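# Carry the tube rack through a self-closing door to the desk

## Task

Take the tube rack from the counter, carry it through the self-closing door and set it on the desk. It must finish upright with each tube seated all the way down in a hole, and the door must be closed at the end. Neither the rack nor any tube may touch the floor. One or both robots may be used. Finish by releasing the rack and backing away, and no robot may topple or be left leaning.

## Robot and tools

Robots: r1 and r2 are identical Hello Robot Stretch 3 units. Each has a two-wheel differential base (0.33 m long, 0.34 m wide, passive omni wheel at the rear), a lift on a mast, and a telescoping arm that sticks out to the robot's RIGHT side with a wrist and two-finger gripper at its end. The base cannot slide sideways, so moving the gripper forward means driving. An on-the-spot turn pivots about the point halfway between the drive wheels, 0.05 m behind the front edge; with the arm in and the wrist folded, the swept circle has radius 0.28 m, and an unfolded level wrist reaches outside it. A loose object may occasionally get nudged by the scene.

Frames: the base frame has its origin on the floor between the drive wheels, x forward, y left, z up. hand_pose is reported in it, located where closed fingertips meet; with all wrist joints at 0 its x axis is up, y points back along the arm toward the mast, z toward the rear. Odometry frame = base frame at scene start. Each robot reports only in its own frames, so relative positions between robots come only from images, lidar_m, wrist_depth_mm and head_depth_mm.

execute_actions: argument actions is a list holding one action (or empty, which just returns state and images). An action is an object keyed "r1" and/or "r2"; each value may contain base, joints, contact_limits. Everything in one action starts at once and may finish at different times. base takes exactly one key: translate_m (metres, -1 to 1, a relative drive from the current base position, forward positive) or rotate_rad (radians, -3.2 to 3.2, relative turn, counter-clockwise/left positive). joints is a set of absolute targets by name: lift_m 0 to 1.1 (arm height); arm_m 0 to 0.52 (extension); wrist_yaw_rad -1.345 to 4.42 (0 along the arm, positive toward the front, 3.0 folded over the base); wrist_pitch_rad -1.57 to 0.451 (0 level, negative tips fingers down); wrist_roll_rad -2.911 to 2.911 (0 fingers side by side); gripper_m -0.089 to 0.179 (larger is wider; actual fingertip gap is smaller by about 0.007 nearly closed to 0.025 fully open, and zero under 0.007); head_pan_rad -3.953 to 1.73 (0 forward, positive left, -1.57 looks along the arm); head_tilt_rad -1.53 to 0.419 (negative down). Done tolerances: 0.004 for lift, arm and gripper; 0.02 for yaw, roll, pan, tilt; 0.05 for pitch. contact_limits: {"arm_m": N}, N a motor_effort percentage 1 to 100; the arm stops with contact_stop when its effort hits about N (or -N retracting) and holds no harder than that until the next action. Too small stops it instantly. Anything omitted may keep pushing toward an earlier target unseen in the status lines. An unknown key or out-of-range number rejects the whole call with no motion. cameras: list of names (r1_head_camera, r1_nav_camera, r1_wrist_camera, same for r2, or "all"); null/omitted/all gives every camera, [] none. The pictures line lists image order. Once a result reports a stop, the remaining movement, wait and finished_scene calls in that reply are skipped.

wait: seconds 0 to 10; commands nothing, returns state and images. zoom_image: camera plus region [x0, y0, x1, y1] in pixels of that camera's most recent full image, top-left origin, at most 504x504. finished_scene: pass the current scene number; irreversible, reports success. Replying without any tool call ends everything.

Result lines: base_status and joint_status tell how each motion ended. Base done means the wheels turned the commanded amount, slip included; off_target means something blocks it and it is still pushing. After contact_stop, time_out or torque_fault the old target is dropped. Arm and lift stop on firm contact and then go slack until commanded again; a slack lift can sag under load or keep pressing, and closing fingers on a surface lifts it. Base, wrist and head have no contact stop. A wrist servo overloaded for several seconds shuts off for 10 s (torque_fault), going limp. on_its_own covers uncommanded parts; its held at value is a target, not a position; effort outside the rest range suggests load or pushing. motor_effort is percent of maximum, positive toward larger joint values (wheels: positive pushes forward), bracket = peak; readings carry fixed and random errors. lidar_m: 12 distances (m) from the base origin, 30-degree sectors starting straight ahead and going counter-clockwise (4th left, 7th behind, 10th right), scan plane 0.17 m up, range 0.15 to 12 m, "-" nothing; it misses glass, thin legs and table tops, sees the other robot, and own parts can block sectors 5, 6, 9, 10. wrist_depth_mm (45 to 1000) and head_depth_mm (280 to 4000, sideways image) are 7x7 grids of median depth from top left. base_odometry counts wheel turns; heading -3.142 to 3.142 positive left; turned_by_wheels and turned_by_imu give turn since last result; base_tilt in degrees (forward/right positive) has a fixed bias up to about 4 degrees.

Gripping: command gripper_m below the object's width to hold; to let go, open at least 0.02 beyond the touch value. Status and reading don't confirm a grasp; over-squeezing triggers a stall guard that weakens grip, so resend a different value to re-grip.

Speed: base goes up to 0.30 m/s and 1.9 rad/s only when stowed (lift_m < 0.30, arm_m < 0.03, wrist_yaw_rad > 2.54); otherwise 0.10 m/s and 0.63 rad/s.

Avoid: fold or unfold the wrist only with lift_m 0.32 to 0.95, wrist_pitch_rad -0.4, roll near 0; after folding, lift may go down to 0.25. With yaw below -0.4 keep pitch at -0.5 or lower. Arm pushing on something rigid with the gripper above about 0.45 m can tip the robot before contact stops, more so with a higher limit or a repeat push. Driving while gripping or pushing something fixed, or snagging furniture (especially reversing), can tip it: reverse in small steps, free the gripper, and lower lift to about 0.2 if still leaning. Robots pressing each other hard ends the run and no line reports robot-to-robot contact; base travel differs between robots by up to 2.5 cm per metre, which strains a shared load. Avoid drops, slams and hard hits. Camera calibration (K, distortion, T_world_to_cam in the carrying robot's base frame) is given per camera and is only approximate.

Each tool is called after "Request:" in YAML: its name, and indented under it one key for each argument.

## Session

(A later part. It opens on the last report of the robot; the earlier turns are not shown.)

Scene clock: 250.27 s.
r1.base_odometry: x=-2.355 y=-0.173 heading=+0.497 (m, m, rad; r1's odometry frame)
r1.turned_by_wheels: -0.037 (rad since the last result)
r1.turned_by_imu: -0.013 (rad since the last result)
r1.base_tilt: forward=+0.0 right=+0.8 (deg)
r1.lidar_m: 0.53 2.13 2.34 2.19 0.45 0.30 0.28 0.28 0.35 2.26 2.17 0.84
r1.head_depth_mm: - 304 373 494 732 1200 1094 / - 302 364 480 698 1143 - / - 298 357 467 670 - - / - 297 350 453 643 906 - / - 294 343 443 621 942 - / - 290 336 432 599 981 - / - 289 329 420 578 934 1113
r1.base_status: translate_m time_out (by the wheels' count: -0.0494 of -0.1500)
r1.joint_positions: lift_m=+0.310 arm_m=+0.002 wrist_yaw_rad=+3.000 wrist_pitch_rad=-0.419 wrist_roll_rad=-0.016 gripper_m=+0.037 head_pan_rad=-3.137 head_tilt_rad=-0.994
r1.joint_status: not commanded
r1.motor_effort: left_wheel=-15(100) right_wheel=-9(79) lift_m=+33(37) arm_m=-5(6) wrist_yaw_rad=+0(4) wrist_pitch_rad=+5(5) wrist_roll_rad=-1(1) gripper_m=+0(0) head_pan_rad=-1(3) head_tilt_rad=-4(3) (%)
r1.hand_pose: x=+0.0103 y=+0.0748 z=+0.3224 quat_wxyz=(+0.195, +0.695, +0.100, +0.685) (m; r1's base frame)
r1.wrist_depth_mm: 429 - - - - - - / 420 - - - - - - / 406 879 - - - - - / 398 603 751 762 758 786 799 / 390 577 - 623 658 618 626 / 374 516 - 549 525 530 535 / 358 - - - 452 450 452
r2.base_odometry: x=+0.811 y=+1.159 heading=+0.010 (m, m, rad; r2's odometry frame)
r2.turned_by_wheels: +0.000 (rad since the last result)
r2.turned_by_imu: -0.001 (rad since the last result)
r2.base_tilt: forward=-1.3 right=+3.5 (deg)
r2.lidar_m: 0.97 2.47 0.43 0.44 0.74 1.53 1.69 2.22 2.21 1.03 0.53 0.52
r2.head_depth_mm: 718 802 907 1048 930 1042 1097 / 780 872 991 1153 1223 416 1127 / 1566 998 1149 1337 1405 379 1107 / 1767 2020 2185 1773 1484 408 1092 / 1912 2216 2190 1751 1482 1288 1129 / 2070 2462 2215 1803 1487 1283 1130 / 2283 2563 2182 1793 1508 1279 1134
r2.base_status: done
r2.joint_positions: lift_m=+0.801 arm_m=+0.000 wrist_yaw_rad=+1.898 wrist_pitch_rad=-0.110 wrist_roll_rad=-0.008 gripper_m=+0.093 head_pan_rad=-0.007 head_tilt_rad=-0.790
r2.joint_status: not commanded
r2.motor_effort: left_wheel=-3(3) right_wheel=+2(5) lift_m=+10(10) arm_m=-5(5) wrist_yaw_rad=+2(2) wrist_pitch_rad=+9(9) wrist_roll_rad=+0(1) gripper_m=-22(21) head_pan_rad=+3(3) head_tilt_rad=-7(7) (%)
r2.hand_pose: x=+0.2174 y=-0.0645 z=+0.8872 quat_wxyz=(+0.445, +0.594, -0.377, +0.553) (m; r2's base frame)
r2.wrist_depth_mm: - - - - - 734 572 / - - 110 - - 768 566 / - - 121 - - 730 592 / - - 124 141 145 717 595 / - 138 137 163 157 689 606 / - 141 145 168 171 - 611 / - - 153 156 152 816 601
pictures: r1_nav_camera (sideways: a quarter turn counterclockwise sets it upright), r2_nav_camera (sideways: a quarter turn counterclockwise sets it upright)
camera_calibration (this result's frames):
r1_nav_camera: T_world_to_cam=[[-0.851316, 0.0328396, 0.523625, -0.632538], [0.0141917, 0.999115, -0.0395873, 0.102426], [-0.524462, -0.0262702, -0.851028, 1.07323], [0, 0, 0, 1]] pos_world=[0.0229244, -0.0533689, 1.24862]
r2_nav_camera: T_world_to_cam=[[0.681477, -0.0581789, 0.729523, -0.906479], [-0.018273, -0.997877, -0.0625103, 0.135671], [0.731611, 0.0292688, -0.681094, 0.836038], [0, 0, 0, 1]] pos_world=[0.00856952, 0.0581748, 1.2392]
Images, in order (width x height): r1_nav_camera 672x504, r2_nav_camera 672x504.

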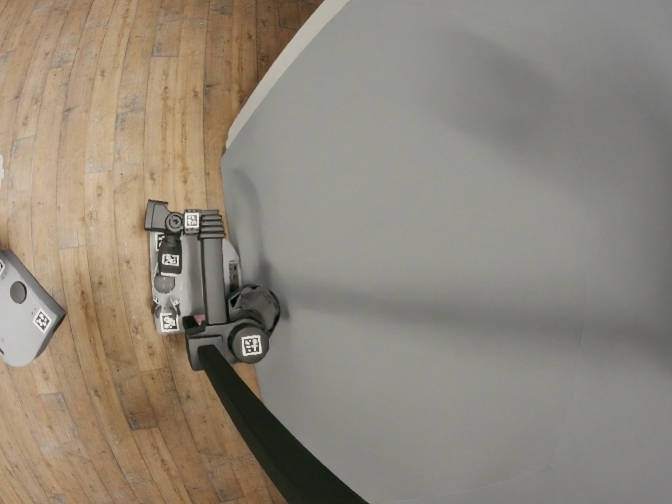

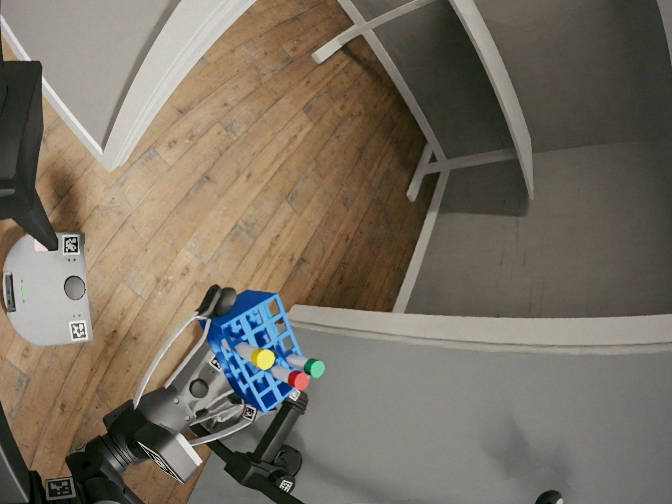

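Request:
execute_actions:
  actions:
    - {"r2":{"base":{"rotate_rad":0.5}},"r1":{"joints":{"head_pan_rad":-0.5}}}
  cameras: []

Request:
execute_actions:
  actions:
    - {"r2":{"base":{"translate_m":0.3}}}
  cameras: ["r1_nav_camera","r2_nav_camera"]

Scene clock: 268.33 s.
r1.base_odometry: x=-2.355 y=-0.173 heading=+0.497 (m, m, rad; r1's odometry frame)
r1.turned_by_wheels: +0.000 (rad since the last result)
r1.turned_by_imu: -0.001 (rad since the last result)
r1.base_tilt: forward=+0.0 right=+0.8 (deg)
r1.lidar_m: 0.53 2.13 2.34 2.19 0.45 0.30 0.28 0.28 0.35 2.26 2.17 0.84
r1.head_depth_mm: 2440 2063 1761 1552 1371 1233 1123 / 2463 2044 1759 1550 1363 1227 1133 / 2454 2056 1745 1541 1365 1237 1148 / 817 968 1223 1464 1361 1228 1132 / 818 547 523 1509 1365 1228 1117 / 991 575 1645 1537 1297 1189 1111 / 1261 1645 1640 1524 1180 1120 1111
r1.base_status: not commanded
r1.joint_positions: lift_m=+0.310 arm_m=+0.002 wrist_yaw_rad=+3.000 wrist_pitch_rad=-0.419 wrist_roll_rad=-0.016 gripper_m=+0.037 head_pan_rad=-0.507 head_tilt_rad=-0.994
r1.joint_status: all done
r1.motor_effort: left_wheel=-15(15) right_wheel=-9(9) lift_m=+33(33) arm_m=-4(4) wrist_yaw_rad=+0(0) wrist_pitch_rad=+5(5) wrist_roll_rad=-1(1) gripper_m=+0(0) head_pan_rad=+4(52) head_tilt_rad=-3(4) (%)
r1.hand_pose: x=+0.0103 y=+0.0748 z=+0.3224 quat_wxyz=(+0.195, +0.695, +0.100, +0.685) (m; r1's base frame)
r1.wrist_depth_mm: 436 - - - - - - / 418 - - - - - - / 407 873 - - - - - / 404 608 770 752 776 780 775 / 390 579 - 615 637 630 618 / 379 516 - 542 519 525 504 / 355 - - - 452 451 441
r2.base_odometry: x=+0.811 y=+1.159 heading=+0.510 (m, m, rad; r2's odometry frame)
r2.turned_by_wheels: +0.500 (rad since the last result)
r2.turned_by_imu: +0.496 (rad since the last result)
r2.base_tilt: forward=-1.4 right=+3.5 (deg)
r2.lidar_m: 2.46 0.43 0.44 0.72 1.59 1.68 2.22 2.21 1.04 0.53 0.53 0.92
r2.head_depth_mm: 2105 2259 2171 1769 1478 1232 1142 / 2391 2599 2195 1753 1482 416 1134 / 2435 2637 2196 1767 1458 378 1111 / 2426 2663 2182 1791 1494 406 1096 / 2310 2613 2173 1780 1488 1294 1125 / 2207 2505 2166 1771 1489 1280 1131 / 2117 2350 2146 1791 1488 1288 974
r2.base_status: done
r2.joint_positions: lift_m=+0.801 arm_m=+0.000 wrist_yaw_rad=+1.898 wrist_pitch_rad=-0.110 wrist_roll_rad=-0.008 gripper_m=+0.093 head_pan_rad=-0.007 head_tilt_rad=-0.790
r2.joint_status: not commanded
r2.motor_effort: left_wheel=-2(7) right_wheel=+2(4) lift_m=+10(10) arm_m=-5(5) wrist_yaw_rad=+3(2) wrist_pitch_rad=+9(9) wrist_roll_rad=-1(0) gripper_m=-22(21) head_pan_rad=+3(4) head_tilt_rad=-7(7) (%)
r2.hand_pose: x=+0.2173 y=-0.0645 z=+0.8872 quat_wxyz=(+0.445, +0.594, -0.377, +0.554) (m; r2's base frame)
r2.wrist_depth_mm: 356 - - - - - - / 360 - 109 - - - - / 371 - 119 - - - - / 388 437 124 141 145 - - / 413 138 138 162 158 - - / 442 140 145 168 171 - - / 464 485 153 155 152 - -
pictures: none
No camera images: the call's "cameras" was empty. Leave "cameras" out to get every camera's image.

Scene clock: 272.83 s.
r1.base_odometry: x=-2.355 y=-0.173 heading=+0.497 (m, m, rad; r1's odometry frame)
r1.turned_by_wheels: +0.000 (rad since the last result)
r1.turned_by_imu: -0.001 (rad since the last result)
r1.base_tilt: forward=-0.1 right=+0.8 (deg)
r1.lidar_m: 1.29 2.13 2.33 2.19 0.45 0.30 0.28 0.28 0.35 2.26 2.17 0.53
r1.head_depth_mm: 2462 607 1683 1535 1381 1238 1121 / 2424 632 1681 1546 1363 1229 1126 / 2437 522 507 1539 1357 1225 1149 / 813 431 440 1484 1197 1214 1134 / 766 409 1071 1294 1192 1198 1118 / 498 409 1656 1530 1240 1221 1115 / 502 1753 1733 1521 1366 1223 1110
r1.base_status: not commanded
r1.joint_positions: lift_m=+0.310 arm_m=+0.002 wrist_yaw_rad=+3.000 wrist_pitch_rad=-0.419 wrist_roll_rad=-0.016 gripper_m=+0.037 head_pan_rad=-0.507 head_tilt_rad=-0.994
r1.joint_status: not commanded
r1.motor_effort: left_wheel=-15(14) right_wheel=-9(9) lift_m=+33(33) arm_m=-4(4) wrist_yaw_rad=-1(0) wrist_pitch_rad=+5(5) wrist_roll_rad=-1(1) gripper_m=+1(0) head_pan_rad=+4(4) head_tilt_rad=-4(4) (%)
r1.hand_pose: x=+0.0103 y=+0.0748 z=+0.3224 quat_wxyz=(+0.195, +0.695, +0.100, +0.685) (m; r1's base frame)
r1.wrist_depth_mm: 439 - - - - - - / 420 - - - - - - / 404 895 - - - - - / 401 607 770 765 771 772 766 / 390 572 - 621 655 629 645 / 380 520 - 531 531 531 532 / 360 - - - 454 459 455
r2.base_odometry: x=+1.073 y=+1.305 heading=+0.510 (m, m, rad; r2's odometry frame)
r2.turned_by_wheels: +0.000 (rad since the last result)
r2.turned_by_imu: +0.000 (rad since the last result)
r2.base_tilt: forward=-1.4 right=+3.5 (deg)
r2.lidar_m: 2.17 1.80 0.29 0.28 1.70 1.80 2.50 2.49 0.52 0.52 0.73 1.71
r2.head_depth_mm: 1973 2133 2131 1777 1489 1232 1146 / 2067 2386 2176 1770 1472 417 1129 / 2265 2504 2188 1760 1459 379 1101 / 2142 2450 2191 1768 1479 407 1086 / 2056 2363 2208 1766 1491 1290 1125 / 1948 2234 2207 1794 1490 1280 1132 / 1908 2128 2199 1768 1493 1278 1135
r2.base_status: done
r2.joint_positions: lift_m=+0.801 arm_m=+0.000 wrist_yaw_rad=+1.898 wrist_pitch_rad=-0.110 wrist_roll_rad=-0.008 gripper_m=+0.093 head_pan_rad=-0.007 head_tilt_rad=-0.790
r2.joint_status: not commanded
r2.motor_effort: left_wheel=-2(3) right_wheel=+1(5) lift_m=+10(10) arm_m=-6(5) wrist_yaw_rad=+2(2) wrist_pitch_rad=+9(9) wrist_roll_rad=+0(0) gripper_m=-22(21) head_pan_rad=+3(5) head_tilt_rad=-7(7) (%)
r2.hand_pose: x=+0.2173 y=-0.0645 z=+0.8872 quat_wxyz=(+0.445, +0.594, -0.377, +0.554) (m; r2's base frame)
r2.wrist_depth_mm: - - - - - - - / - - 110 - - - - / - - 121 - - - - / - - 124 141 145 - - / - 138 137 163 158 - - / - 140 145 168 170 - - / - - 153 156 151 - -
pictures: r1_nav_camera (sideways: a quarter turn counterclockwise sets it upright), r2_nav_camera (sideways: a quarter turn counterclockwise sets it upright)
camera_calibration (this result's frames):
r1_nav_camera: T_world_to_cam=[[0.726352, -0.445223, 0.523631, -0.642169], [-0.501287, -0.864375, -0.0395874, 0.10557], [0.470239, -0.233735, -0.851025, 1.06716], [0, 0, 0, 1]] pos_world=[0.0175436, 0.0547753, 1.24862]
r2_nav_camera: T_world_to_cam=[[0.681487, -0.0581675, 0.729515, -0.906469], [-0.018257, -0.997877, -0.0625102, 0.13567], [0.731603, 0.0292811, -0.681102, 0.836049], [0, 0, 0, 1]] pos_world=[0.00856782, 0.0581748, 1.2392]
Images, in order (width x height): r1_nav_camera 672x504, r2_nav_camera 672x504.

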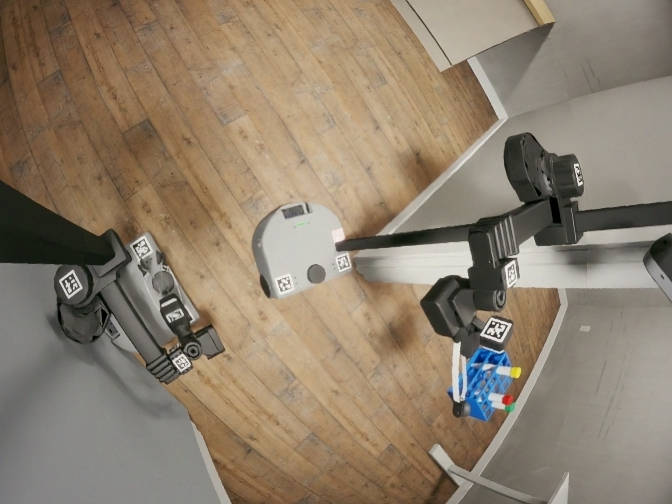

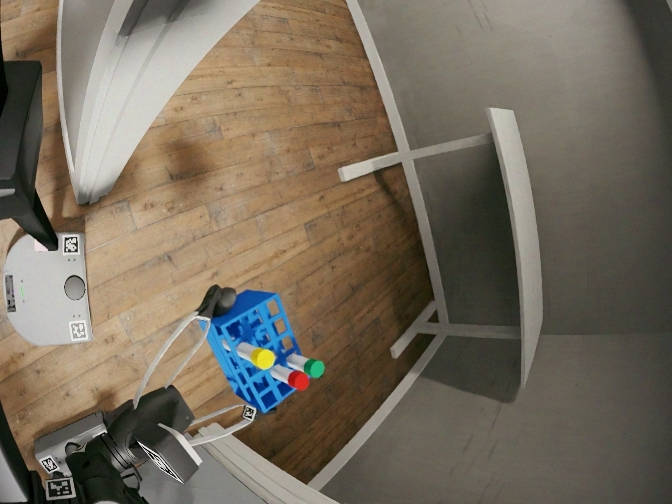

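Request:
execute_actions:
  actions:
    - {"r2":{"base":{"translate_m":0.3},"joints":{"lift_m":1.02,"head_pan_rad":0.35,"head_tilt_rad":-0.5}},"r1":{"base":{"translate_m":0.05},"joints":{"head_pan_rad":-3.14}}}
  cameras: []

Request:
execute_actions:
  actions:
    - {"r2":{"base":{"translate_m":0.2}},"r1":{"base":{"rotate_rad":-0.69}}}
  cameras: ["r1_nav_camera","r2_nav_camera","r2_head_camera"]

Scene clock: 288.17 s.
r1.base_odometry: x=-2.311 y=-0.149 heading=+0.497 (m, m, rad; r1's odometry frame)
r1.turned_by_wheels: +0.000 (rad since the last result)
r1.turned_by_imu: -0.002 (rad since the last result)
r1.base_tilt: forward=+0.0 right=+0.8 (deg)
r1.lidar_m: 1.28 2.08 2.35 2.19 0.40 0.29 0.28 0.29 0.39 2.33 0.64 0.73
r1.head_depth_mm: - 296 350 454 647 1127 1084 / - 295 348 452 644 968 - / - 295 347 450 640 - - / - 294 347 449 638 910 - / - 293 345 448 633 987 - / - 296 345 446 632 1072 - / - 296 343 444 628 1072 1116
r1.base_status: done
r1.joint_positions: lift_m=+0.310 arm_m=+0.002 wrist_yaw_rad=+3.000 wrist_pitch_rad=-0.419 wrist_roll_rad=-0.016 gripper_m=+0.037 head_pan_rad=-3.133 head_tilt_rad=-0.994
r1.joint_status: all done
r1.motor_effort: left_wheel=-11(12) right_wheel=-14(18) lift_m=+33(33) arm_m=-4(5) wrist_yaw_rad=+0(0) wrist_pitch_rad=+5(5) wrist_roll_rad=-1(1) gripper_m=+0(1) head_pan_rad=-4(49) head_tilt_rad=-3(3) (%)
r1.hand_pose: x=+0.0103 y=+0.0748 z=+0.3224 quat_wxyz=(+0.195, +0.695, +0.100, +0.685) (m; r1's base frame)
r1.wrist_depth_mm: 370 - - - - - - / 369 477 - - - - - / 364 502 - - - - - / 358 503 778 777 778 772 769 / 354 526 - 624 649 633 632 / 352 492 - 537 524 526 530 / 343 - - - 462 458 457
r2.base_odometry: x=+1.335 y=+1.451 heading=+0.510 (m, m, rad; r2's odometry frame)
r2.turned_by_wheels: +0.000 (rad since the last result)
r2.turned_by_imu: -0.002 (rad since the last result)
r2.base_tilt: forward=-1.4 right=+3.5 (deg)
r2.lidar_m: 1.94 1.52 2.19 2.33 0.36 1.92 2.79 0.65 0.63 0.64 0.67 1.59
r2.head_depth_mm: 1694 1812 2043 2249 1957 - - / 1672 1792 1998 2233 1953 - - / 1659 1776 2025 2251 1900 1538 1239 / 1648 1748 1984 2247 1912 1531 1264 / 1651 1774 1418 2145 1847 1529 1274 / 1637 1791 1849 2181 1927 1533 1276 / 1624 1761 1960 2133 1928 1538 1275
r2.base_status: done
r2.joint_positions: lift_m=+1.019 arm_m=+0.000 wrist_yaw_rad=+1.898 wrist_pitch_rad=-0.110 wrist_roll_rad=-0.008 gripper_m=+0.093 head_pan_rad=+0.343 head_tilt_rad=-0.507
r2.joint_status: all done
r2.motor_effort: left_wheel=-2(4) right_wheel=+2(5) lift_m=+42(42) arm_m=-5(5) wrist_yaw_rad=+2(2) wrist_pitch_rad=+9(9) wrist_roll_rad=+0(0) gripper_m=-21(21) head_pan_rad=+4(29) head_tilt_rad=+5(35) (%)
r2.hand_pose: x=+0.2174 y=-0.0645 z=+1.1058 quat_wxyz=(+0.445, +0.594, -0.378, +0.554) (m; r2's base frame)
r2.wrist_depth_mm: - - - - - - - / - - 109 - - - - / - - 120 - - - - / - - 124 141 145 - - / - 138 138 162 158 - - / - 141 145 167 171 - - / - - 153 155 152 - -
pictures: none
No camera images: the call's "cameras" was empty. Leave "cameras" out to get every camera's image.

Scene clock: 291.13 s.
r1.base_odometry: x=-2.311 y=-0.149 heading=-0.193 (m, m, rad; r1's odometry frame)
r1.turned_by_wheels: -0.690 (rad since the last result)
r1.turned_by_imu: -0.694 (rad since the last result)
r1.base_tilt: forward=+0.0 right=+0.8 (deg)
r1.lidar_m: 0.80 0.90 2.05 2.35 2.20 0.43 0.28 0.26 0.26 0.33 2.27 0.79
r1.head_depth_mm: 386 491 667 1516 1364 1235 1091 / 349 431 560 808 1328 1257 - / 317 384 485 658 1022 - - / 297 346 426 554 792 1090 - / - 316 381 479 647 914 - / - 297 343 423 548 780 - / - - 313 377 475 639 955
r1.base_status: done
r1.joint_positions: lift_m=+0.310 arm_m=+0.002 wrist_yaw_rad=+3.000 wrist_pitch_rad=-0.419 wrist_roll_rad=-0.016 gripper_m=+0.037 head_pan_rad=-3.133 head_tilt_rad=-0.994
r1.joint_status: not commanded
r1.motor_effort: left_wheel=-10(12) right_wheel=-11(20) lift_m=+33(32) arm_m=-4(4) wrist_yaw_rad=-1(1) wrist_pitch_rad=+5(5) wrist_roll_rad=-1(1) gripper_m=+0(0) head_pan_rad=-2(3) head_tilt_rad=-3(3) (%)
r1.hand_pose: x=+0.0103 y=+0.0748 z=+0.3224 quat_wxyz=(+0.195, +0.695, +0.100, +0.685) (m; r1's base frame)
r1.wrist_depth_mm: - - - - - - - / - - - - - - - / - - - - - - - / 758 764 776 747 788 776 770 / 629 610 - 624 653 631 633 / 517 528 - 542 522 525 535 / 448 - - - 456 454 451
r2.base_odometry: x=+1.509 y=+1.549 heading=+0.510 (m, m, rad; r2's odometry frame)
r2.turned_by_wheels: +0.000 (rad since the last result)
r2.turned_by_imu: +0.000 (rad since the last result)
r2.base_tilt: forward=-1.4 right=+3.5 (deg)
r2.lidar_m: 1.80 1.34 1.98 2.40 0.50 0.48 2.99 0.78 0.67 0.64 1.37 1.51
r2.head_depth_mm: 1522 1636 1229 2055 1955 - - / 1512 1624 1252 2008 1967 - - / 1513 1606 1265 2015 1901 1520 1244 / 1502 1617 1173 1993 1922 1522 1269 / 1490 1591 1176 1961 1799 1531 1271 / 1465 1595 1188 1922 1924 1542 1270 / 1465 1583 1689 1952 1934 1543 1278
r2.base_status: done
r2.joint_positions: lift_m=+1.019 arm_m=+0.000 wrist_yaw_rad=+1.898 wrist_pitch_rad=-0.110 wrist_roll_rad=-0.008 gripper_m=+0.093 head_pan_rad=+0.343 head_tilt_rad=-0.507
r2.joint_status: not commanded
r2.motor_effort: left_wheel=-3(4) right_wheel=+2(5) lift_m=+42(42) arm_m=-5(5) wrist_yaw_rad=+2(2) wrist_pitch_rad=+9(9) wrist_roll_rad=+0(0) gripper_m=-21(21) head_pan_rad=+3(3) head_tilt_rad=+5(5) (%)
r2.hand_pose: x=+0.2174 y=-0.0645 z=+1.1058 quat_wxyz=(+0.445, +0.594, -0.378, +0.554) (m; r2's base frame)
r2.wrist_depth_mm: - - - - - - - / - - 109 - - - - / - - 163 - - - - / - - 124 142 145 - - / - 138 137 163 158 - - / - 140 145 169 170 - - / - - 153 155 152 - -
pictures: r1_nav_camera (sideways: a quarter turn counterclockwise sets it upright), r2_head_camera (sideways: a quarter turn clockwise sets it upright), r2_nav_camera (sideways: a quarter turn counterclockwise sets it upright)
camera_calibration (this result's frames):
r1_nav_camera: T_world_to_cam=[[-0.851446, 0.029253, 0.523625, -0.632537], [0.00998264, 0.999166, -0.0395873, 0.102451], [-0.524347, -0.0284793, -0.851028, 1.07323], [0, 0, 0, 1]] pos_world=[0.0231491, -0.0532975, 1.24862]
r2_head_camera: T_world_to_cam=[[-0.461715, -0.12974, -0.877489, 1.16553], [-0.293798, 0.955775, 0.0132742, -0.0133182], [0.83696, 0.263933, -0.479413, 0.582712], [0, 0, 0, 1]] pos_world=[0.046524, 0.010149, 1.30228]
r2_nav_camera: T_world_to_cam=[[0.442647, 0.101356, 0.890949, -1.11548], [0.341813, -0.937644, -0.0631533, 0.134334], [0.828992, 0.332493, -0.44969, 0.534391], [0, 0, 0, 1]] pos_world=[0.00484108, 0.0613377, 1.24263]
Images, in order (width x height): r1_nav_camera 672x504, r2_head_camera 896x504, r2_nav_camera 672x504.

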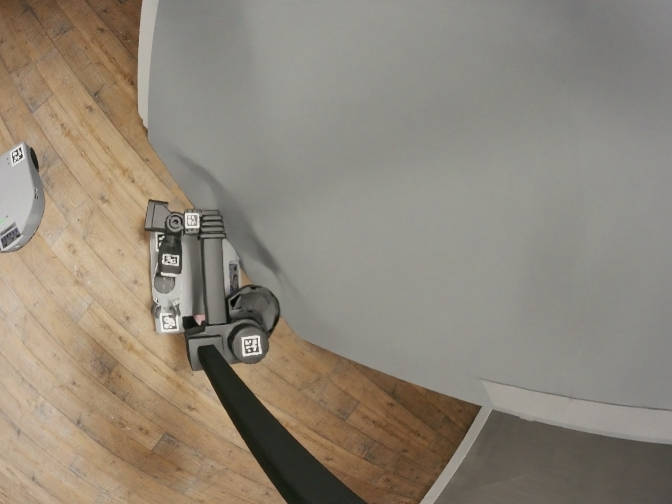

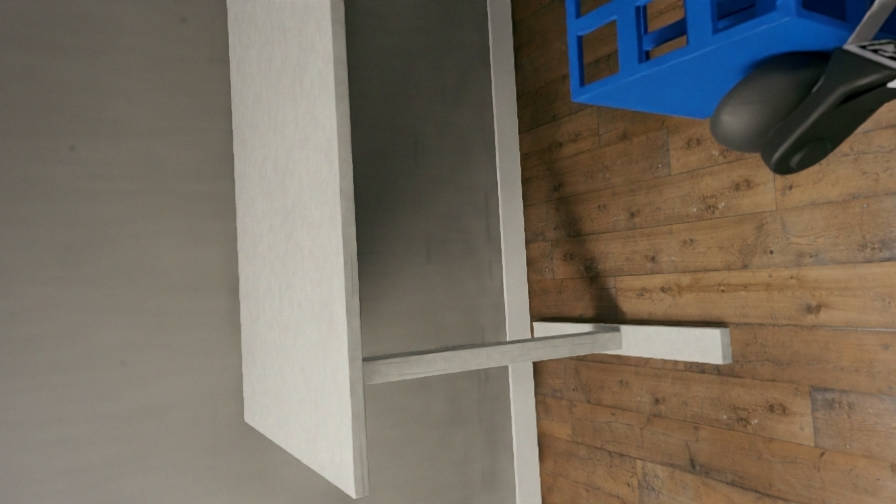

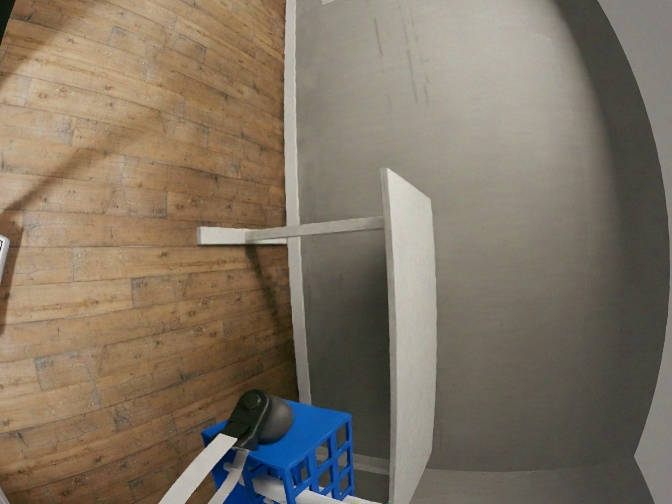

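Request:
execute_actions:
  actions:
    - {"r2":{"base":{"translate_m":0.5}},"r1":{"base":{"translate_m":0.5}}}
  cameras: ["r1_nav_camera"]

Request:
execute_actions:
  actions:
    - {"r2":{"base":{"rotate_rad":1.95},"joints":{"wrist_yaw_rad":0.0,"head_pan_rad":-1.57,"head_tilt_rad":-0.5}},"r1":{"base":{"rotate_rad":-0.74}}}
  cameras: ["r1_nav_camera","r2_nav_camera","r2_wrist_camera"]

Scene clock: 310.47 s.
r1.base_odometry: x=-1.820 y=-0.245 heading=-0.192 (m, m, rad; r1's odometry frame)
r1.turned_by_wheels: +0.001 (rad since the last result)
r1.turned_by_imu: +0.001 (rad since the last result)
r1.base_tilt: forward=+0.0 right=+0.8 (deg)
r1.lidar_m: 0.35 0.32 1.76 1.96 0.33 0.28 0.28 0.31 0.52 1.74 0.88 1.76
r1.head_depth_mm: - - 318 401 542 821 1084 / - 288 329 417 572 807 - / - 292 339 435 604 - - / - 297 351 453 643 938 - / - 301 362 474 684 1080 - / - 306 376 497 732 1195 - / - 311 390 521 789 1209 1117
r1.base_status: translate_m off_target (by the wheels' count: +0.5002 of +0.5000)
r1.joint_positions: lift_m=+0.310 arm_m=+0.002 wrist_yaw_rad=+3.000 wrist_pitch_rad=-0.419 wrist_roll_rad=-0.016 gripper_m=+0.037 head_pan_rad=-3.133 head_tilt_rad=-0.994
r1.joint_status: not commanded
r1.on_its_own: right_wheel is at rest, and its effort (-24) is outside its rest range (-18 to +18)
r1.motor_effort: left_wheel=-9(9) right_wheel=-24(26) lift_m=+33(34) arm_m=-5(5) wrist_yaw_rad=+0(0) wrist_pitch_rad=+5(5) wrist_roll_rad=-1(1) gripper_m=+0(1) head_pan_rad=-3(3) head_tilt_rad=-3(4) (%)
r1.hand_pose: x=+0.0103 y=+0.0748 z=+0.3224 quat_wxyz=(+0.195, +0.695, +0.100, +0.685) (m; r1's base frame)
r1.wrist_depth_mm: 285 - - - - - - / 287 344 - - - - - / 288 364 - - - - 903 / 295 377 764 781 777 796 524 / 297 409 - 633 643 630 306 / 301 414 - 532 521 529 316 / 303 - - - 457 432 335
r2.base_odometry: x=+1.946 y=+1.793 heading=+0.509 (m, m, rad; r2's odometry frame)
r2.turned_by_wheels: +0.000 (rad since the last result)
r2.turned_by_imu: -0.001 (rad since the last result)
r2.base_tilt: forward=-1.4 right=+3.5 (deg)
r2.lidar_m: 1.33 0.92 1.47 2.33 1.64 0.91 0.91 0.89 0.81 1.21 1.20 1.23
r2.head_depth_mm: 1107 1207 1051 693 1657 - - / 1107 1208 1060 693 1658 - - / 1098 1198 1072 698 1669 1529 1240 / 1096 1187 1084 703 1668 1530 1273 / 1089 1185 1089 708 1640 1538 1270 / 1071 1167 1100 713 1616 1538 1269 / 1073 1160 1101 716 1029 1229 1273
r2.base_status: done
r2.joint_positions: lift_m=+1.019 arm_m=+0.000 wrist_yaw_rad=+1.898 wrist_pitch_rad=-0.110 wrist_roll_rad=-0.008 gripper_m=+0.093 head_pan_rad=+0.343 head_tilt_rad=-0.507
r2.joint_status: not commanded
r2.motor_effort: left_wheel=-3(4) right_wheel=+2(6) lift_m=+42(42) arm_m=-5(5) wrist_yaw_rad=+2(2) wrist_pitch_rad=+9(9) wrist_roll_rad=-1(0) gripper_m=-21(21) head_pan_rad=+3(3) head_tilt_rad=+5(5) (%)
r2.hand_pose: x=+0.2174 y=-0.0645 z=+1.1058 quat_wxyz=(+0.445, +0.594, -0.378, +0.554) (m; r2's base frame)
r2.wrist_depth_mm: - - - - - - - / - - 111 - - - - / - - 122 - - - - / 688 634 125 141 145 839 864 / - 138 137 163 158 554 599 / - 140 145 168 170 - - / - - 154 155 152 - -
pictures: r1_nav_camera (sideways: a quarter turn counterclockwise sets it upright)
camera_calibration (this result's frames):
r1_nav_camera: T_world_to_cam=[[-0.851446, 0.029253, 0.523625, -0.632537], [0.00998263, 0.999166, -0.0395873, 0.102451], [-0.524347, -0.0284793, -0.851028, 1.07323], [0, 0, 0, 1]] pos_world=[0.0231491, -0.0532975, 1.24862]
Images, in order (width x height): r1_nav_camera 672x504.

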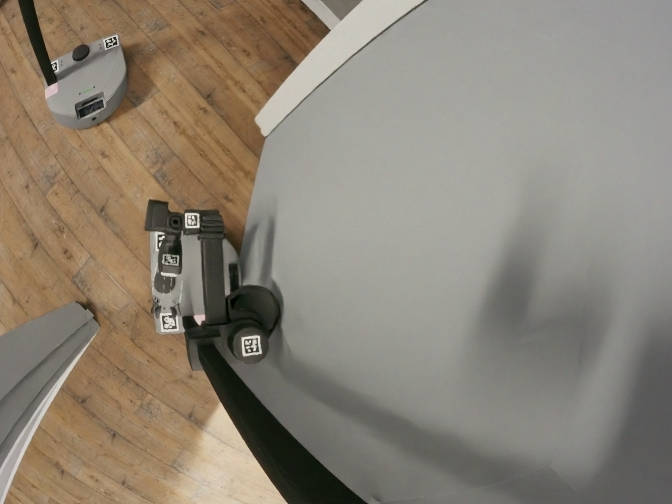

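Scene clock: 314.50 s.
r1.base_odometry: x=-1.820 y=-0.245 heading=-0.932 (m, m, rad; r1's odometry frame)
r1.turned_by_wheels: -0.740 (rad since the last result)
r1.turned_by_imu: -0.740 (rad since the last result)
r1.base_tilt: forward=-0.1 right=+0.8 (deg)
r1.lidar_m: 1.77 2.36 0.32 0.38 1.78 0.37 0.27 0.27 0.28 0.39 1.58 0.83
r1.head_depth_mm: 319 395 518 1519 1371 1230 1085 / 304 365 465 644 1336 1266 - / 293 339 425 567 855 - - / - 315 388 505 720 992 - / - 299 359 456 622 912 - / - 292 333 415 549 816 - / - - 311 380 492 695 1072
r1.base_status: done
r1.joint_positions: lift_m=+0.310 arm_m=+0.002 wrist_yaw_rad=+3.000 wrist_pitch_rad=-0.419 wrist_roll_rad=-0.016 gripper_m=+0.037 head_pan_rad=-3.133 head_tilt_rad=-0.994
r1.joint_status: not commanded
r1.motor_effort: left_wheel=-17(16) right_wheel=-16(29) lift_m=+33(33) arm_m=-5(5) wrist_yaw_rad=-1(0) wrist_pitch_rad=+5(5) wrist_roll_rad=-1(1) gripper_m=+0(0) head_pan_rad=-3(3) head_tilt_rad=-3(4) (%)
r1.hand_pose: x=+0.0103 y=+0.0748 z=+0.3224 quat_wxyz=(+0.195, +0.695, +0.100, +0.685) (m; r1's base frame)
r1.wrist_depth_mm: - - - - 318 317 - / - - - - 344 353 - / - - - 959 378 935 - / 758 787 763 716 414 752 786 / 622 618 - 619 462 625 622 / 530 523 - 545 527 532 535 / 452 - - - 449 456 451
r2.base_odometry: x=+1.946 y=+1.793 heading=+2.459 (m, m, rad; r2's odometry frame)
r2.turned_by_wheels: +1.950 (rad since the last result)
r2.turned_by_imu: +1.938 (rad since the last result)
r2.base_tilt: forward=-1.4 right=+3.5 (deg)
r2.lidar_m: 2.35 0.93 0.91 0.91 0.89 1.03 1.20 1.23 1.36 1.32 0.92 1.95
r2.head_depth_mm: 1100 1201 1092 - - - - / 1099 1202 1057 769 - - - / 1092 1198 991 - - - - / 1099 1197 1079 - - 1495 1269 / 1095 1195 1078 412 1644 1524 1263 / 1091 1195 1097 747 1642 1415 1262 / 1089 1186 1111 717 1067 1499 1279
r2.base_status: done
r2.joint_positions: lift_m=+1.019 arm_m=+0.000 wrist_yaw_rad=+0.003 wrist_pitch_rad=-0.110 wrist_roll_rad=-0.008 gripper_m=+0.093 head_pan_rad=-1.563 head_tilt_rad=-0.507
r2.joint_status: all done
r2.motor_effort: left_wheel=-2(6) right_wheel=+2(5) lift_m=+42(42) arm_m=-6(5) wrist_yaw_rad=-2(3) wrist_pitch_rad=+9(9) wrist_roll_rad=+0(0) gripper_m=-21(21) head_pan_rad=-4(47) head_tilt_rad=+5(4) (%)
r2.hand_pose: x=-0.0208 y=-0.3974 z=+1.1058 quat_wxyz=(+0.709, +0.040, -0.703, -0.038) (m; r2's base frame)
r2.wrist_depth_mm: - - - 998 - 979 980 / - - 109 - - - - / - - 120 - - - - / - 642 124 141 145 835 861 / 478 138 137 162 158 538 562 / 371 140 145 168 170 - 411 / - - 153 156 152 332 335
pictures: r1_nav_camera (sideways: a quarter turn counterclockwise sets it upright), r2_nav_camera (sideways: a quarter turn counterclockwise sets it upright), r2_wrist_camera
camera_calibration (this result's frames):
r1_nav_camera: T_world_to_cam=[[-0.851446, 0.0292713, 0.523625, -0.632537], [0.0100041, 0.999166, -0.0395873, 0.102451], [-0.524347, -0.0284681, -0.851028, 1.07323], [0, 0, 0, 1]] pos_world=[0.0231479, -0.0532979, 1.24862]
r2_nav_camera: T_world_to_cam=[[-0.0498465, -0.451322, 0.890968, -1.1125], [-0.997899, -0.0144586, -0.063153, 0.142506], [0.0413845, -0.892244, -0.449653, 0.539147], [0, 0, 0, 1]] pos_world=[0.0644402, -0.0189846, 1.24263]
r2_wrist_camera: T_world_to_cam=[[-0.999083, 0.0151586, 0.0400462, -0.0663203], [-0.0338065, 0.294737, -0.95498, 1.20393], [-0.0262793, -0.955458, -0.293954, 0.105024], [0, 0, 0, 1]] pos_world=[-0.0227989, -0.253491, 1.18325]
Images, in order (width x height): r1_nav_camera 672x504, r2_nav_camera 672x504, r2_wrist_camera 644x364.

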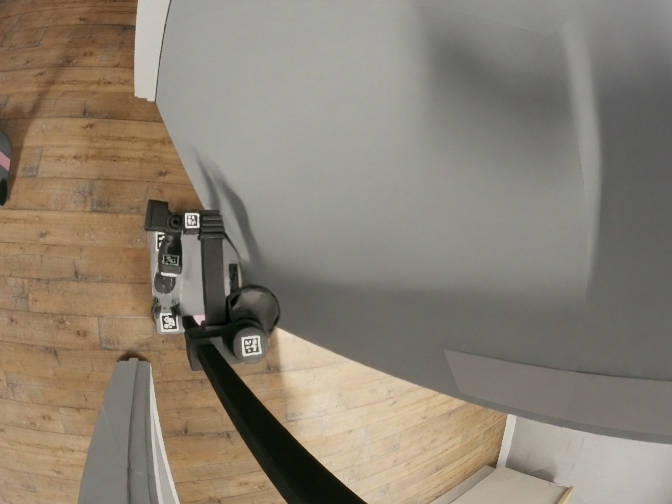

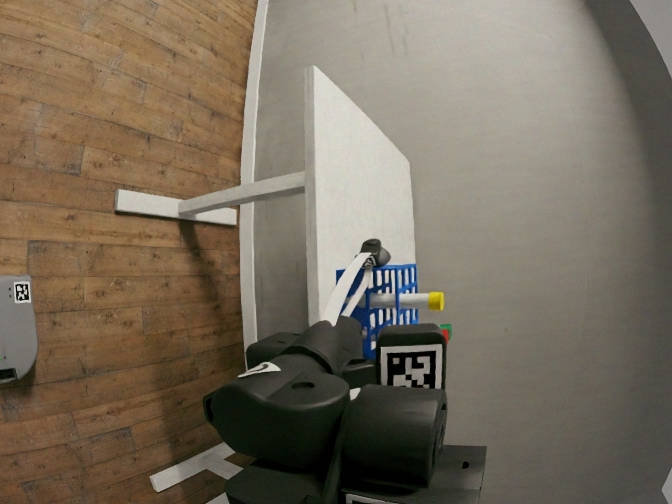

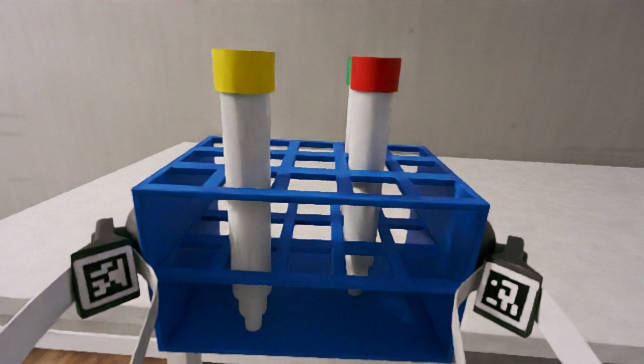

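Request:
execute_actions:
  actions: []

Scene clock: 327.77 s.
r1.base_odometry: x=-1.820 y=-0.245 heading=-0.932 (m, m, rad; r1's odometry frame)
r1.turned_by_wheels: +0.000 (rad since the last result)
r1.turned_by_imu: -0.001 (rad since the last result)
r1.base_tilt: forward=+0.0 right=+0.8 (deg)
r1.lidar_m: 1.77 2.36 0.32 0.38 1.79 0.37 0.27 0.27 0.28 0.39 1.58 0.83
r1.head_depth_mm: 319 395 519 1512 1365 1230 1091 / 304 365 465 644 1328 1258 - / 293 339 424 569 857 - - / - 316 388 505 721 997 - / - 299 358 456 624 913 - / - 291 333 415 551 816 - / - - 311 380 491 693 1074
r1.base_status: done
r1.joint_positions: lift_m=+0.310 arm_m=+0.002 wrist_yaw_rad=+3.000 wrist_pitch_rad=-0.419 wrist_roll_rad=-0.016 gripper_m=+0.037 head_pan_rad=-3.133 head_tilt_rad=-0.994
r1.joint_status: not commanded
r1.motor_effort: left_wheel=-16(16) right_wheel=-17(29) lift_m=+33(33) arm_m=-5(5) wrist_yaw_rad=+0(0) wrist_pitch_rad=+5(5) wrist_roll_rad=-1(1) gripper_m=+1(0) head_pan_rad=-3(3) head_tilt_rad=-4(4) (%)
r1.hand_pose: x=+0.0103 y=+0.0748 z=+0.3224 quat_wxyz=(+0.195, +0.695, +0.100, +0.685) (m; r1's base frame)
r1.wrist_depth_mm: - - - - 320 316 - / - - - - 345 357 - / - - - 938 377 940 - / 753 772 770 725 409 749 798 / 623 631 - 623 459 623 626 / 516 523 - 537 523 530 526 / 452 - - - 455 456 463
r2.base_odometry: x=+1.946 y=+1.793 heading=+2.459 (m, m, rad; r2's odometry frame)
r2.turned_by_wheels: +0.000 (rad since the last result)
r2.turned_by_imu: -0.001 (rad since the last result)
r2.base_tilt: forward=-1.4 right=+3.5 (deg)
r2.lidar_m: 2.35 0.94 0.90 0.91 0.90 1.03 1.20 1.23 1.36 1.32 0.92 1.96
r2.head_depth_mm: 1104 1210 1091 - - - - / 1094 1200 1058 768 - - - / 1094 1194 993 - - - - / 1095 1202 1075 - - 1490 1281 / 1096 1194 1085 412 1646 1520 1278 / 1094 1191 1101 746 1629 1415 1258 / 1088 1184 1099 715 1069 1497 1277
r2.base_status: done
r2.joint_positions: lift_m=+1.019 arm_m=+0.000 wrist_yaw_rad=+0.003 wrist_pitch_rad=-0.110 wrist_roll_rad=-0.008 gripper_m=+0.093 head_pan_rad=-1.563 head_tilt_rad=-0.507
r2.joint_status: all done
r2.motor_effort: left_wheel=-2(6) right_wheel=+2(5) lift_m=+42(42) arm_m=-6(5) wrist_yaw_rad=-2(3) wrist_pitch_rad=+9(9) wrist_roll_rad=+0(0) gripper_m=-21(21) head_pan_rad=-5(47) head_tilt_rad=+5(4) (%)
r2.hand_pose: x=-0.0208 y=-0.3974 z=+1.1058 quat_wxyz=(+0.709, +0.040, -0.703, -0.038) (m; r2's base frame)
r2.wrist_depth_mm: - - - - 989 976 985 / - - 109 - - - - / - - 121 - - - - / - 631 124 141 145 843 864 / 476 138 137 163 158 540 561 / 371 141 144 168 170 - 411 / - - 153 156 152 333 336
pictures: r1_head_camera (sideways: a quarter turn clockwise sets it upright), r1_nav_camera (sideways: a quarter turn counterclockwise sets it upright), r1_wrist_camera, r2_head_camera (sideways: a quarter turn clockwise sets it upright), r2_nav_camera (sideways: a quarter turn counterclockwise sets it upright), r2_wrist_camera
camera_calibration (this result's frames):
r1_head_camera: T_world_to_cam=[[0.825114, -0.011612, -0.564847, 0.750884], [-0.00809123, -0.999929, 0.00873686, -0.0100836], [-0.564909, -0.0026386, -0.825149, 1.03184], [0, 0, 0, 1]] pos_world=[-0.0367486, 0.001359, 1.27565]
r1_nav_camera: T_world_to_cam=[[-0.851446, 0.0292711, 0.523625, -0.632537], [0.0100038, 0.999166, -0.0395873, 0.102451], [-0.524347, -0.0284682, -0.851028, 1.07323], [0, 0, 0, 1]] pos_world=[0.0231479, -0.0532979, 1.24862]
r1_wrist_camera: T_world_to_cam=[[0.996492, -0.0782576, 0.0296503, -0.0114015], [-0.018925, -0.555856, -0.831063, 0.342358], [0.0815183, 0.827587, -0.555387, 0.286024], [0, 0, 0, 1]] pos_world=[-0.0054756, -0.0473005, 0.443713]
r2_head_camera: T_world_to_cam=[[0.0293117, 0.478664, -0.877509, 1.16256], [0.999233, -0.0368512, 0.0132761, -0.0212081], [-0.0259825, -0.877225, -0.479377, 0.587928], [0, 0, 0, 1]] pos_world=[0.002391, -0.0415132, 1.30228]
r2_nav_camera: T_world_to_cam=[[-0.0498465, -0.451322, 0.890968, -1.1125], [-0.997899, -0.0144586, -0.063153, 0.142506], [0.0413845, -0.892244, -0.449653, 0.539147], [0, 0, 0, 1]] pos_world=[0.0644402, -0.0189846, 1.24263]
r2_wrist_camera: T_world_to_cam=[[-0.999083, 0.0151586, 0.0400462, -0.0663203], [-0.0338065, 0.294737, -0.95498, 1.20393], [-0.0262793, -0.955458, -0.293954, 0.105024], [0, 0, 0, 1]] pos_world=[-0.0227989, -0.253491, 1.18325]
Images, in order (width x height): r1_head_camera 896x504, r1_nav_camera 672x504, r1_wrist_camera 644x364, r2_head_camera 896x504, r2_nav_camera 672x504, r2_wrist_camera 644x364.

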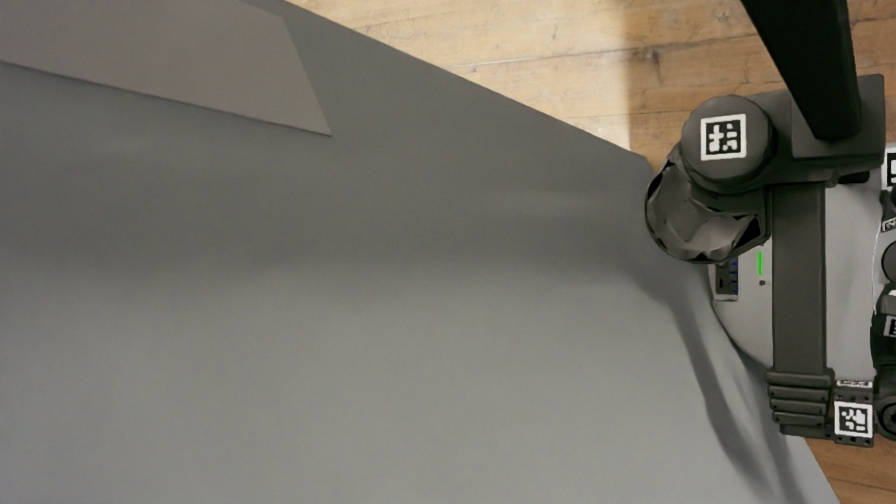

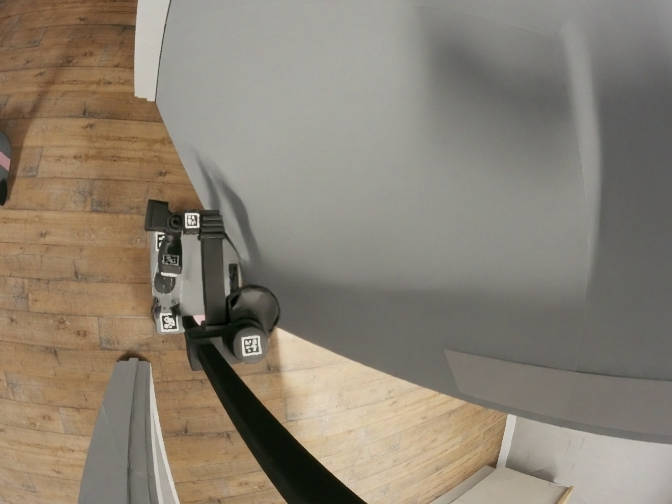

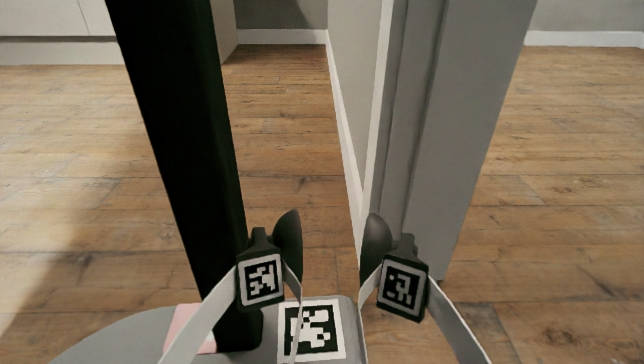

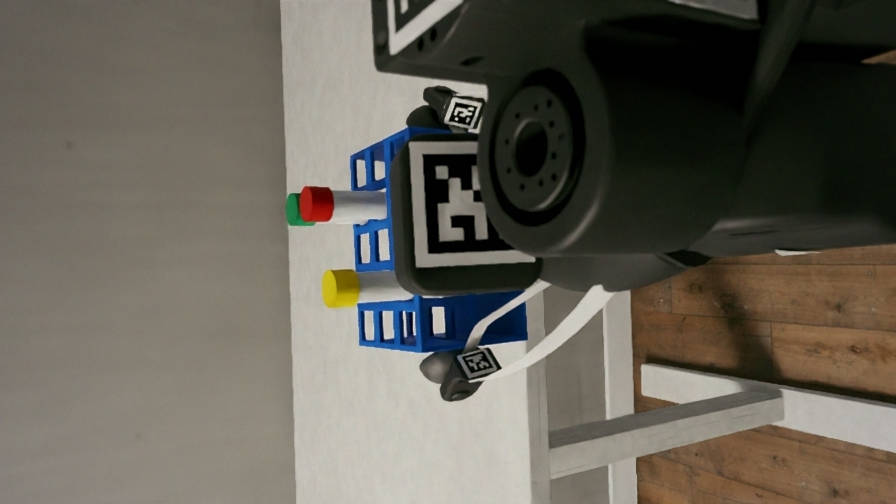

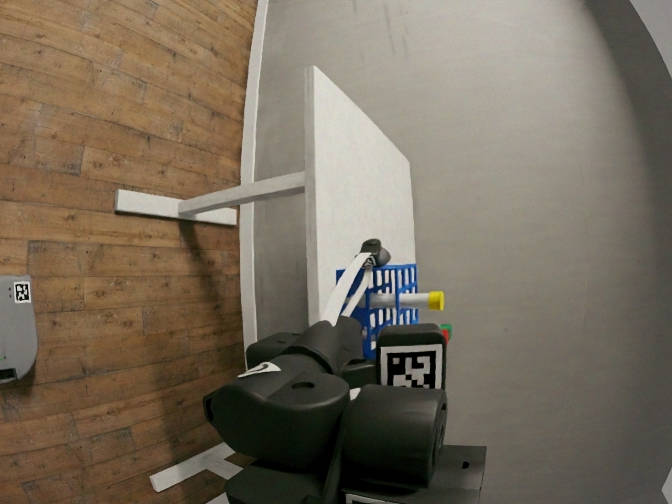

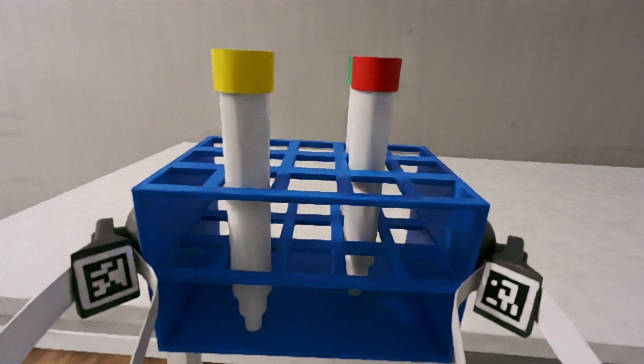

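Request:
execute_actions:
  actions:
    - {"r1":{"base":{"translate_m":0.3}},"r2":{"joints":{"arm_m":0.30,"lift_m":0.95}}}
  cameras: ["r1_nav_camera","r2_head_camera","r2_wrist_camera"]

Scene clock: 342.70 s.
r1.base_odometry: x=-1.641 y=-0.486 heading=-0.932 (m, m, rad; r1's odometry frame)
r1.turned_by_wheels: +0.000 (rad since the last result)
r1.turned_by_imu: +0.000 (rad since the last result)
r1.base_tilt: forward=+0.1 right=+0.8 (deg)
r1.lidar_m: 1.47 2.04 2.32 0.31 0.31 0.29 0.28 0.28 0.37 0.75 1.60 0.58
r1.head_depth_mm: - 300 361 474 686 1235 1076 / - 297 357 466 670 1036 - / - 298 352 459 655 - - / - 295 348 450 641 905 - / - 295 344 444 625 958 - / - 293 340 436 613 1026 - / - 290 336 431 600 990 1110
r1.base_status: translate_m off_target (by the wheels' count: +0.3002 of +0.3000)
r1.joint_positions: lift_m=+0.310 arm_m=+0.002 wrist_yaw_rad=+3.000 wrist_pitch_rad=-0.419 wrist_roll_rad=-0.016 gripper_m=+0.037 head_pan_rad=-3.133 head_tilt_rad=-0.994
r1.joint_status: not commanded
r1.on_its_own: left_wheel is at rest, and its effort (-21) is outside its rest range (-18 to +18)
r1.motor_effort: left_wheel=-21(30) right_wheel=-17(24) lift_m=+33(33) arm_m=-5(5) wrist_yaw_rad=+0(0) wrist_pitch_rad=+5(5) wrist_roll_rad=-1(1) gripper_m=+0(1) head_pan_rad=-3(3) head_tilt_rad=-3(4) (%)
r1.hand_pose: x=+0.0103 y=+0.0748 z=+0.3224 quat_wxyz=(+0.195, +0.695, +0.100, +0.685) (m; r1's base frame)
r1.wrist_depth_mm: - - 414 - - - - / - 324 433 - - - - / - 364 493 - - - - / 382 694 431 781 778 779 793 / 370 603 - 633 656 631 628 / 362 512 - 544 525 528 524 / 353 - - - 456 455 453
r2.base_odometry: x=+1.946 y=+1.793 heading=+2.459 (m, m, rad; r2's odometry frame)
r2.turned_by_wheels: +0.000 (rad since the last result)
r2.turned_by_imu: -0.002 (rad since the last result)
r2.base_tilt: forward=-1.4 right=+3.5 (deg)
r2.lidar_m: 2.35 0.94 0.63 0.83 0.84 1.03 1.20 1.23 1.36 1.32 0.92 1.96
r2.head_depth_mm: 1103 1201 1052 - 1696 1510 1270 / 1104 1195 1248 633 1649 1515 1266 / 1093 1201 1259 623 1652 1534 1268 / 1093 1195 1266 - 1670 1522 1260 / 1095 1186 1087 706 1667 1527 1282 / 1091 1189 1097 713 1613 1417 1252 / 1084 1191 1101 717 1064 1494 1288
r2.base_status: not commanded
r2.joint_positions: lift_m=+0.951 arm_m=+0.300 wrist_yaw_rad=+0.002 wrist_pitch_rad=-0.110 wrist_roll_rad=-0.008 gripper_m=+0.093 head_pan_rad=-1.563 head_tilt_rad=-0.507
r2.joint_status: all done
r2.motor_effort: left_wheel=-3(2) right_wheel=+2(2) lift_m=+10(40) arm_m=+5(5) wrist_yaw_rad=-1(2) wrist_pitch_rad=+9(9) wrist_roll_rad=+0(0) gripper_m=-21(21) head_pan_rad=-4(5) head_tilt_rad=+5(5) (%)
r2.hand_pose: x=-0.0211 y=-0.6966 z=+1.0373 quat_wxyz=(+0.709, +0.040, -0.703, -0.039) (m; r2's base frame)
r2.wrist_depth_mm: 764 749 731 731 706 700 692 / 796 788 111 753 730 735 736 / 850 811 122 771 758 779 753 / 473 442 125 142 146 577 602 / 330 138 137 162 158 377 391 / 264 140 145 168 170 - 286 / 200 201 153 155 152 216 230
pictures: r1_nav_camera (sideways: a quarter turn counterclockwise sets it upright), r2_head_camera (sideways: a quarter turn clockwise sets it upright), r2_wrist_camera
camera_calibration (this result's frames):
r1_nav_camera: T_world_to_cam=[[-0.85144, 0.0293933, 0.523628, -0.63254], [0.0101471, 0.999165, -0.0395874, 0.10245], [-0.524354, -0.028393, -0.851027, 1.07323], [0, 0, 0, 1]] pos_world=[0.0231402, -0.0533004, 1.24862]
r2_head_camera: T_world_to_cam=[[0.0293593, 0.478625, -0.877529, 1.16259], [0.999229, -0.0369494, 0.0132779, -0.0212105], [-0.0260691, -0.877242, -0.47934, 0.587881], [0, 0, 0, 1]] pos_world=[0.00238689, -0.0415128, 1.30228]
r2_wrist_camera: T_world_to_cam=[[-0.999063, 0.0164371, 0.0400434, -0.0584693], [-0.0334309, 0.294636, -0.955025, 1.22674], [-0.027496, -0.955468, -0.29381, -0.201234], [0, 0, 0, 1]] pos_world=[-0.0229367, -0.552753, 1.11478]
Images, in order (width x height): r1_nav_camera 672x504, r2_head_camera 896x504, r2_wrist_camera 644x364.

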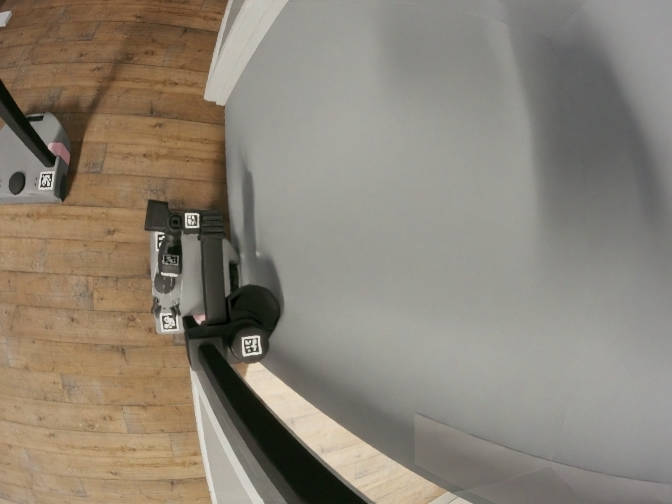

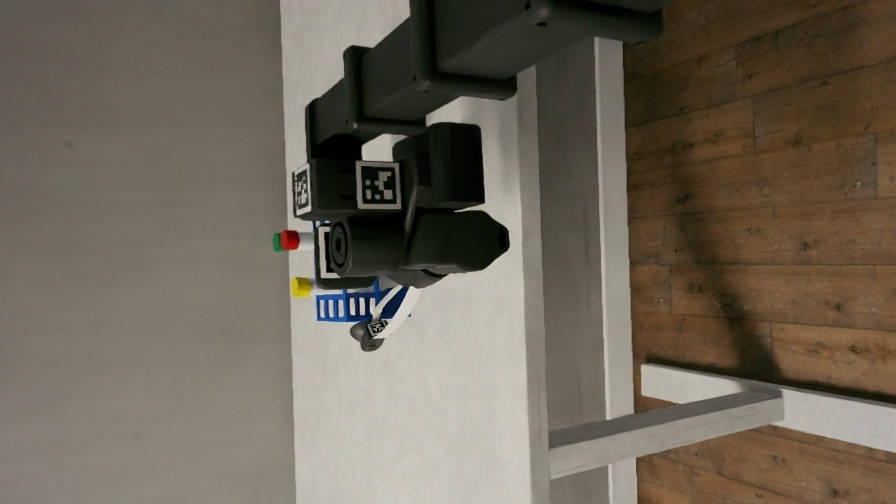

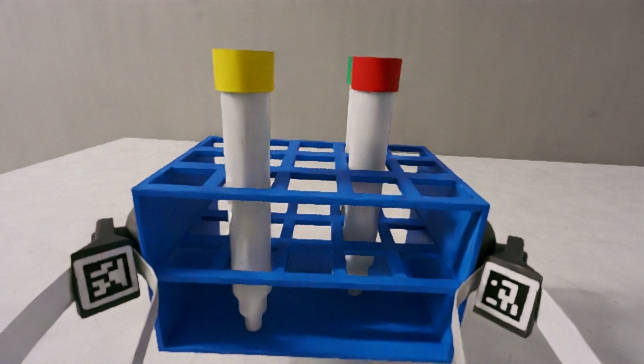

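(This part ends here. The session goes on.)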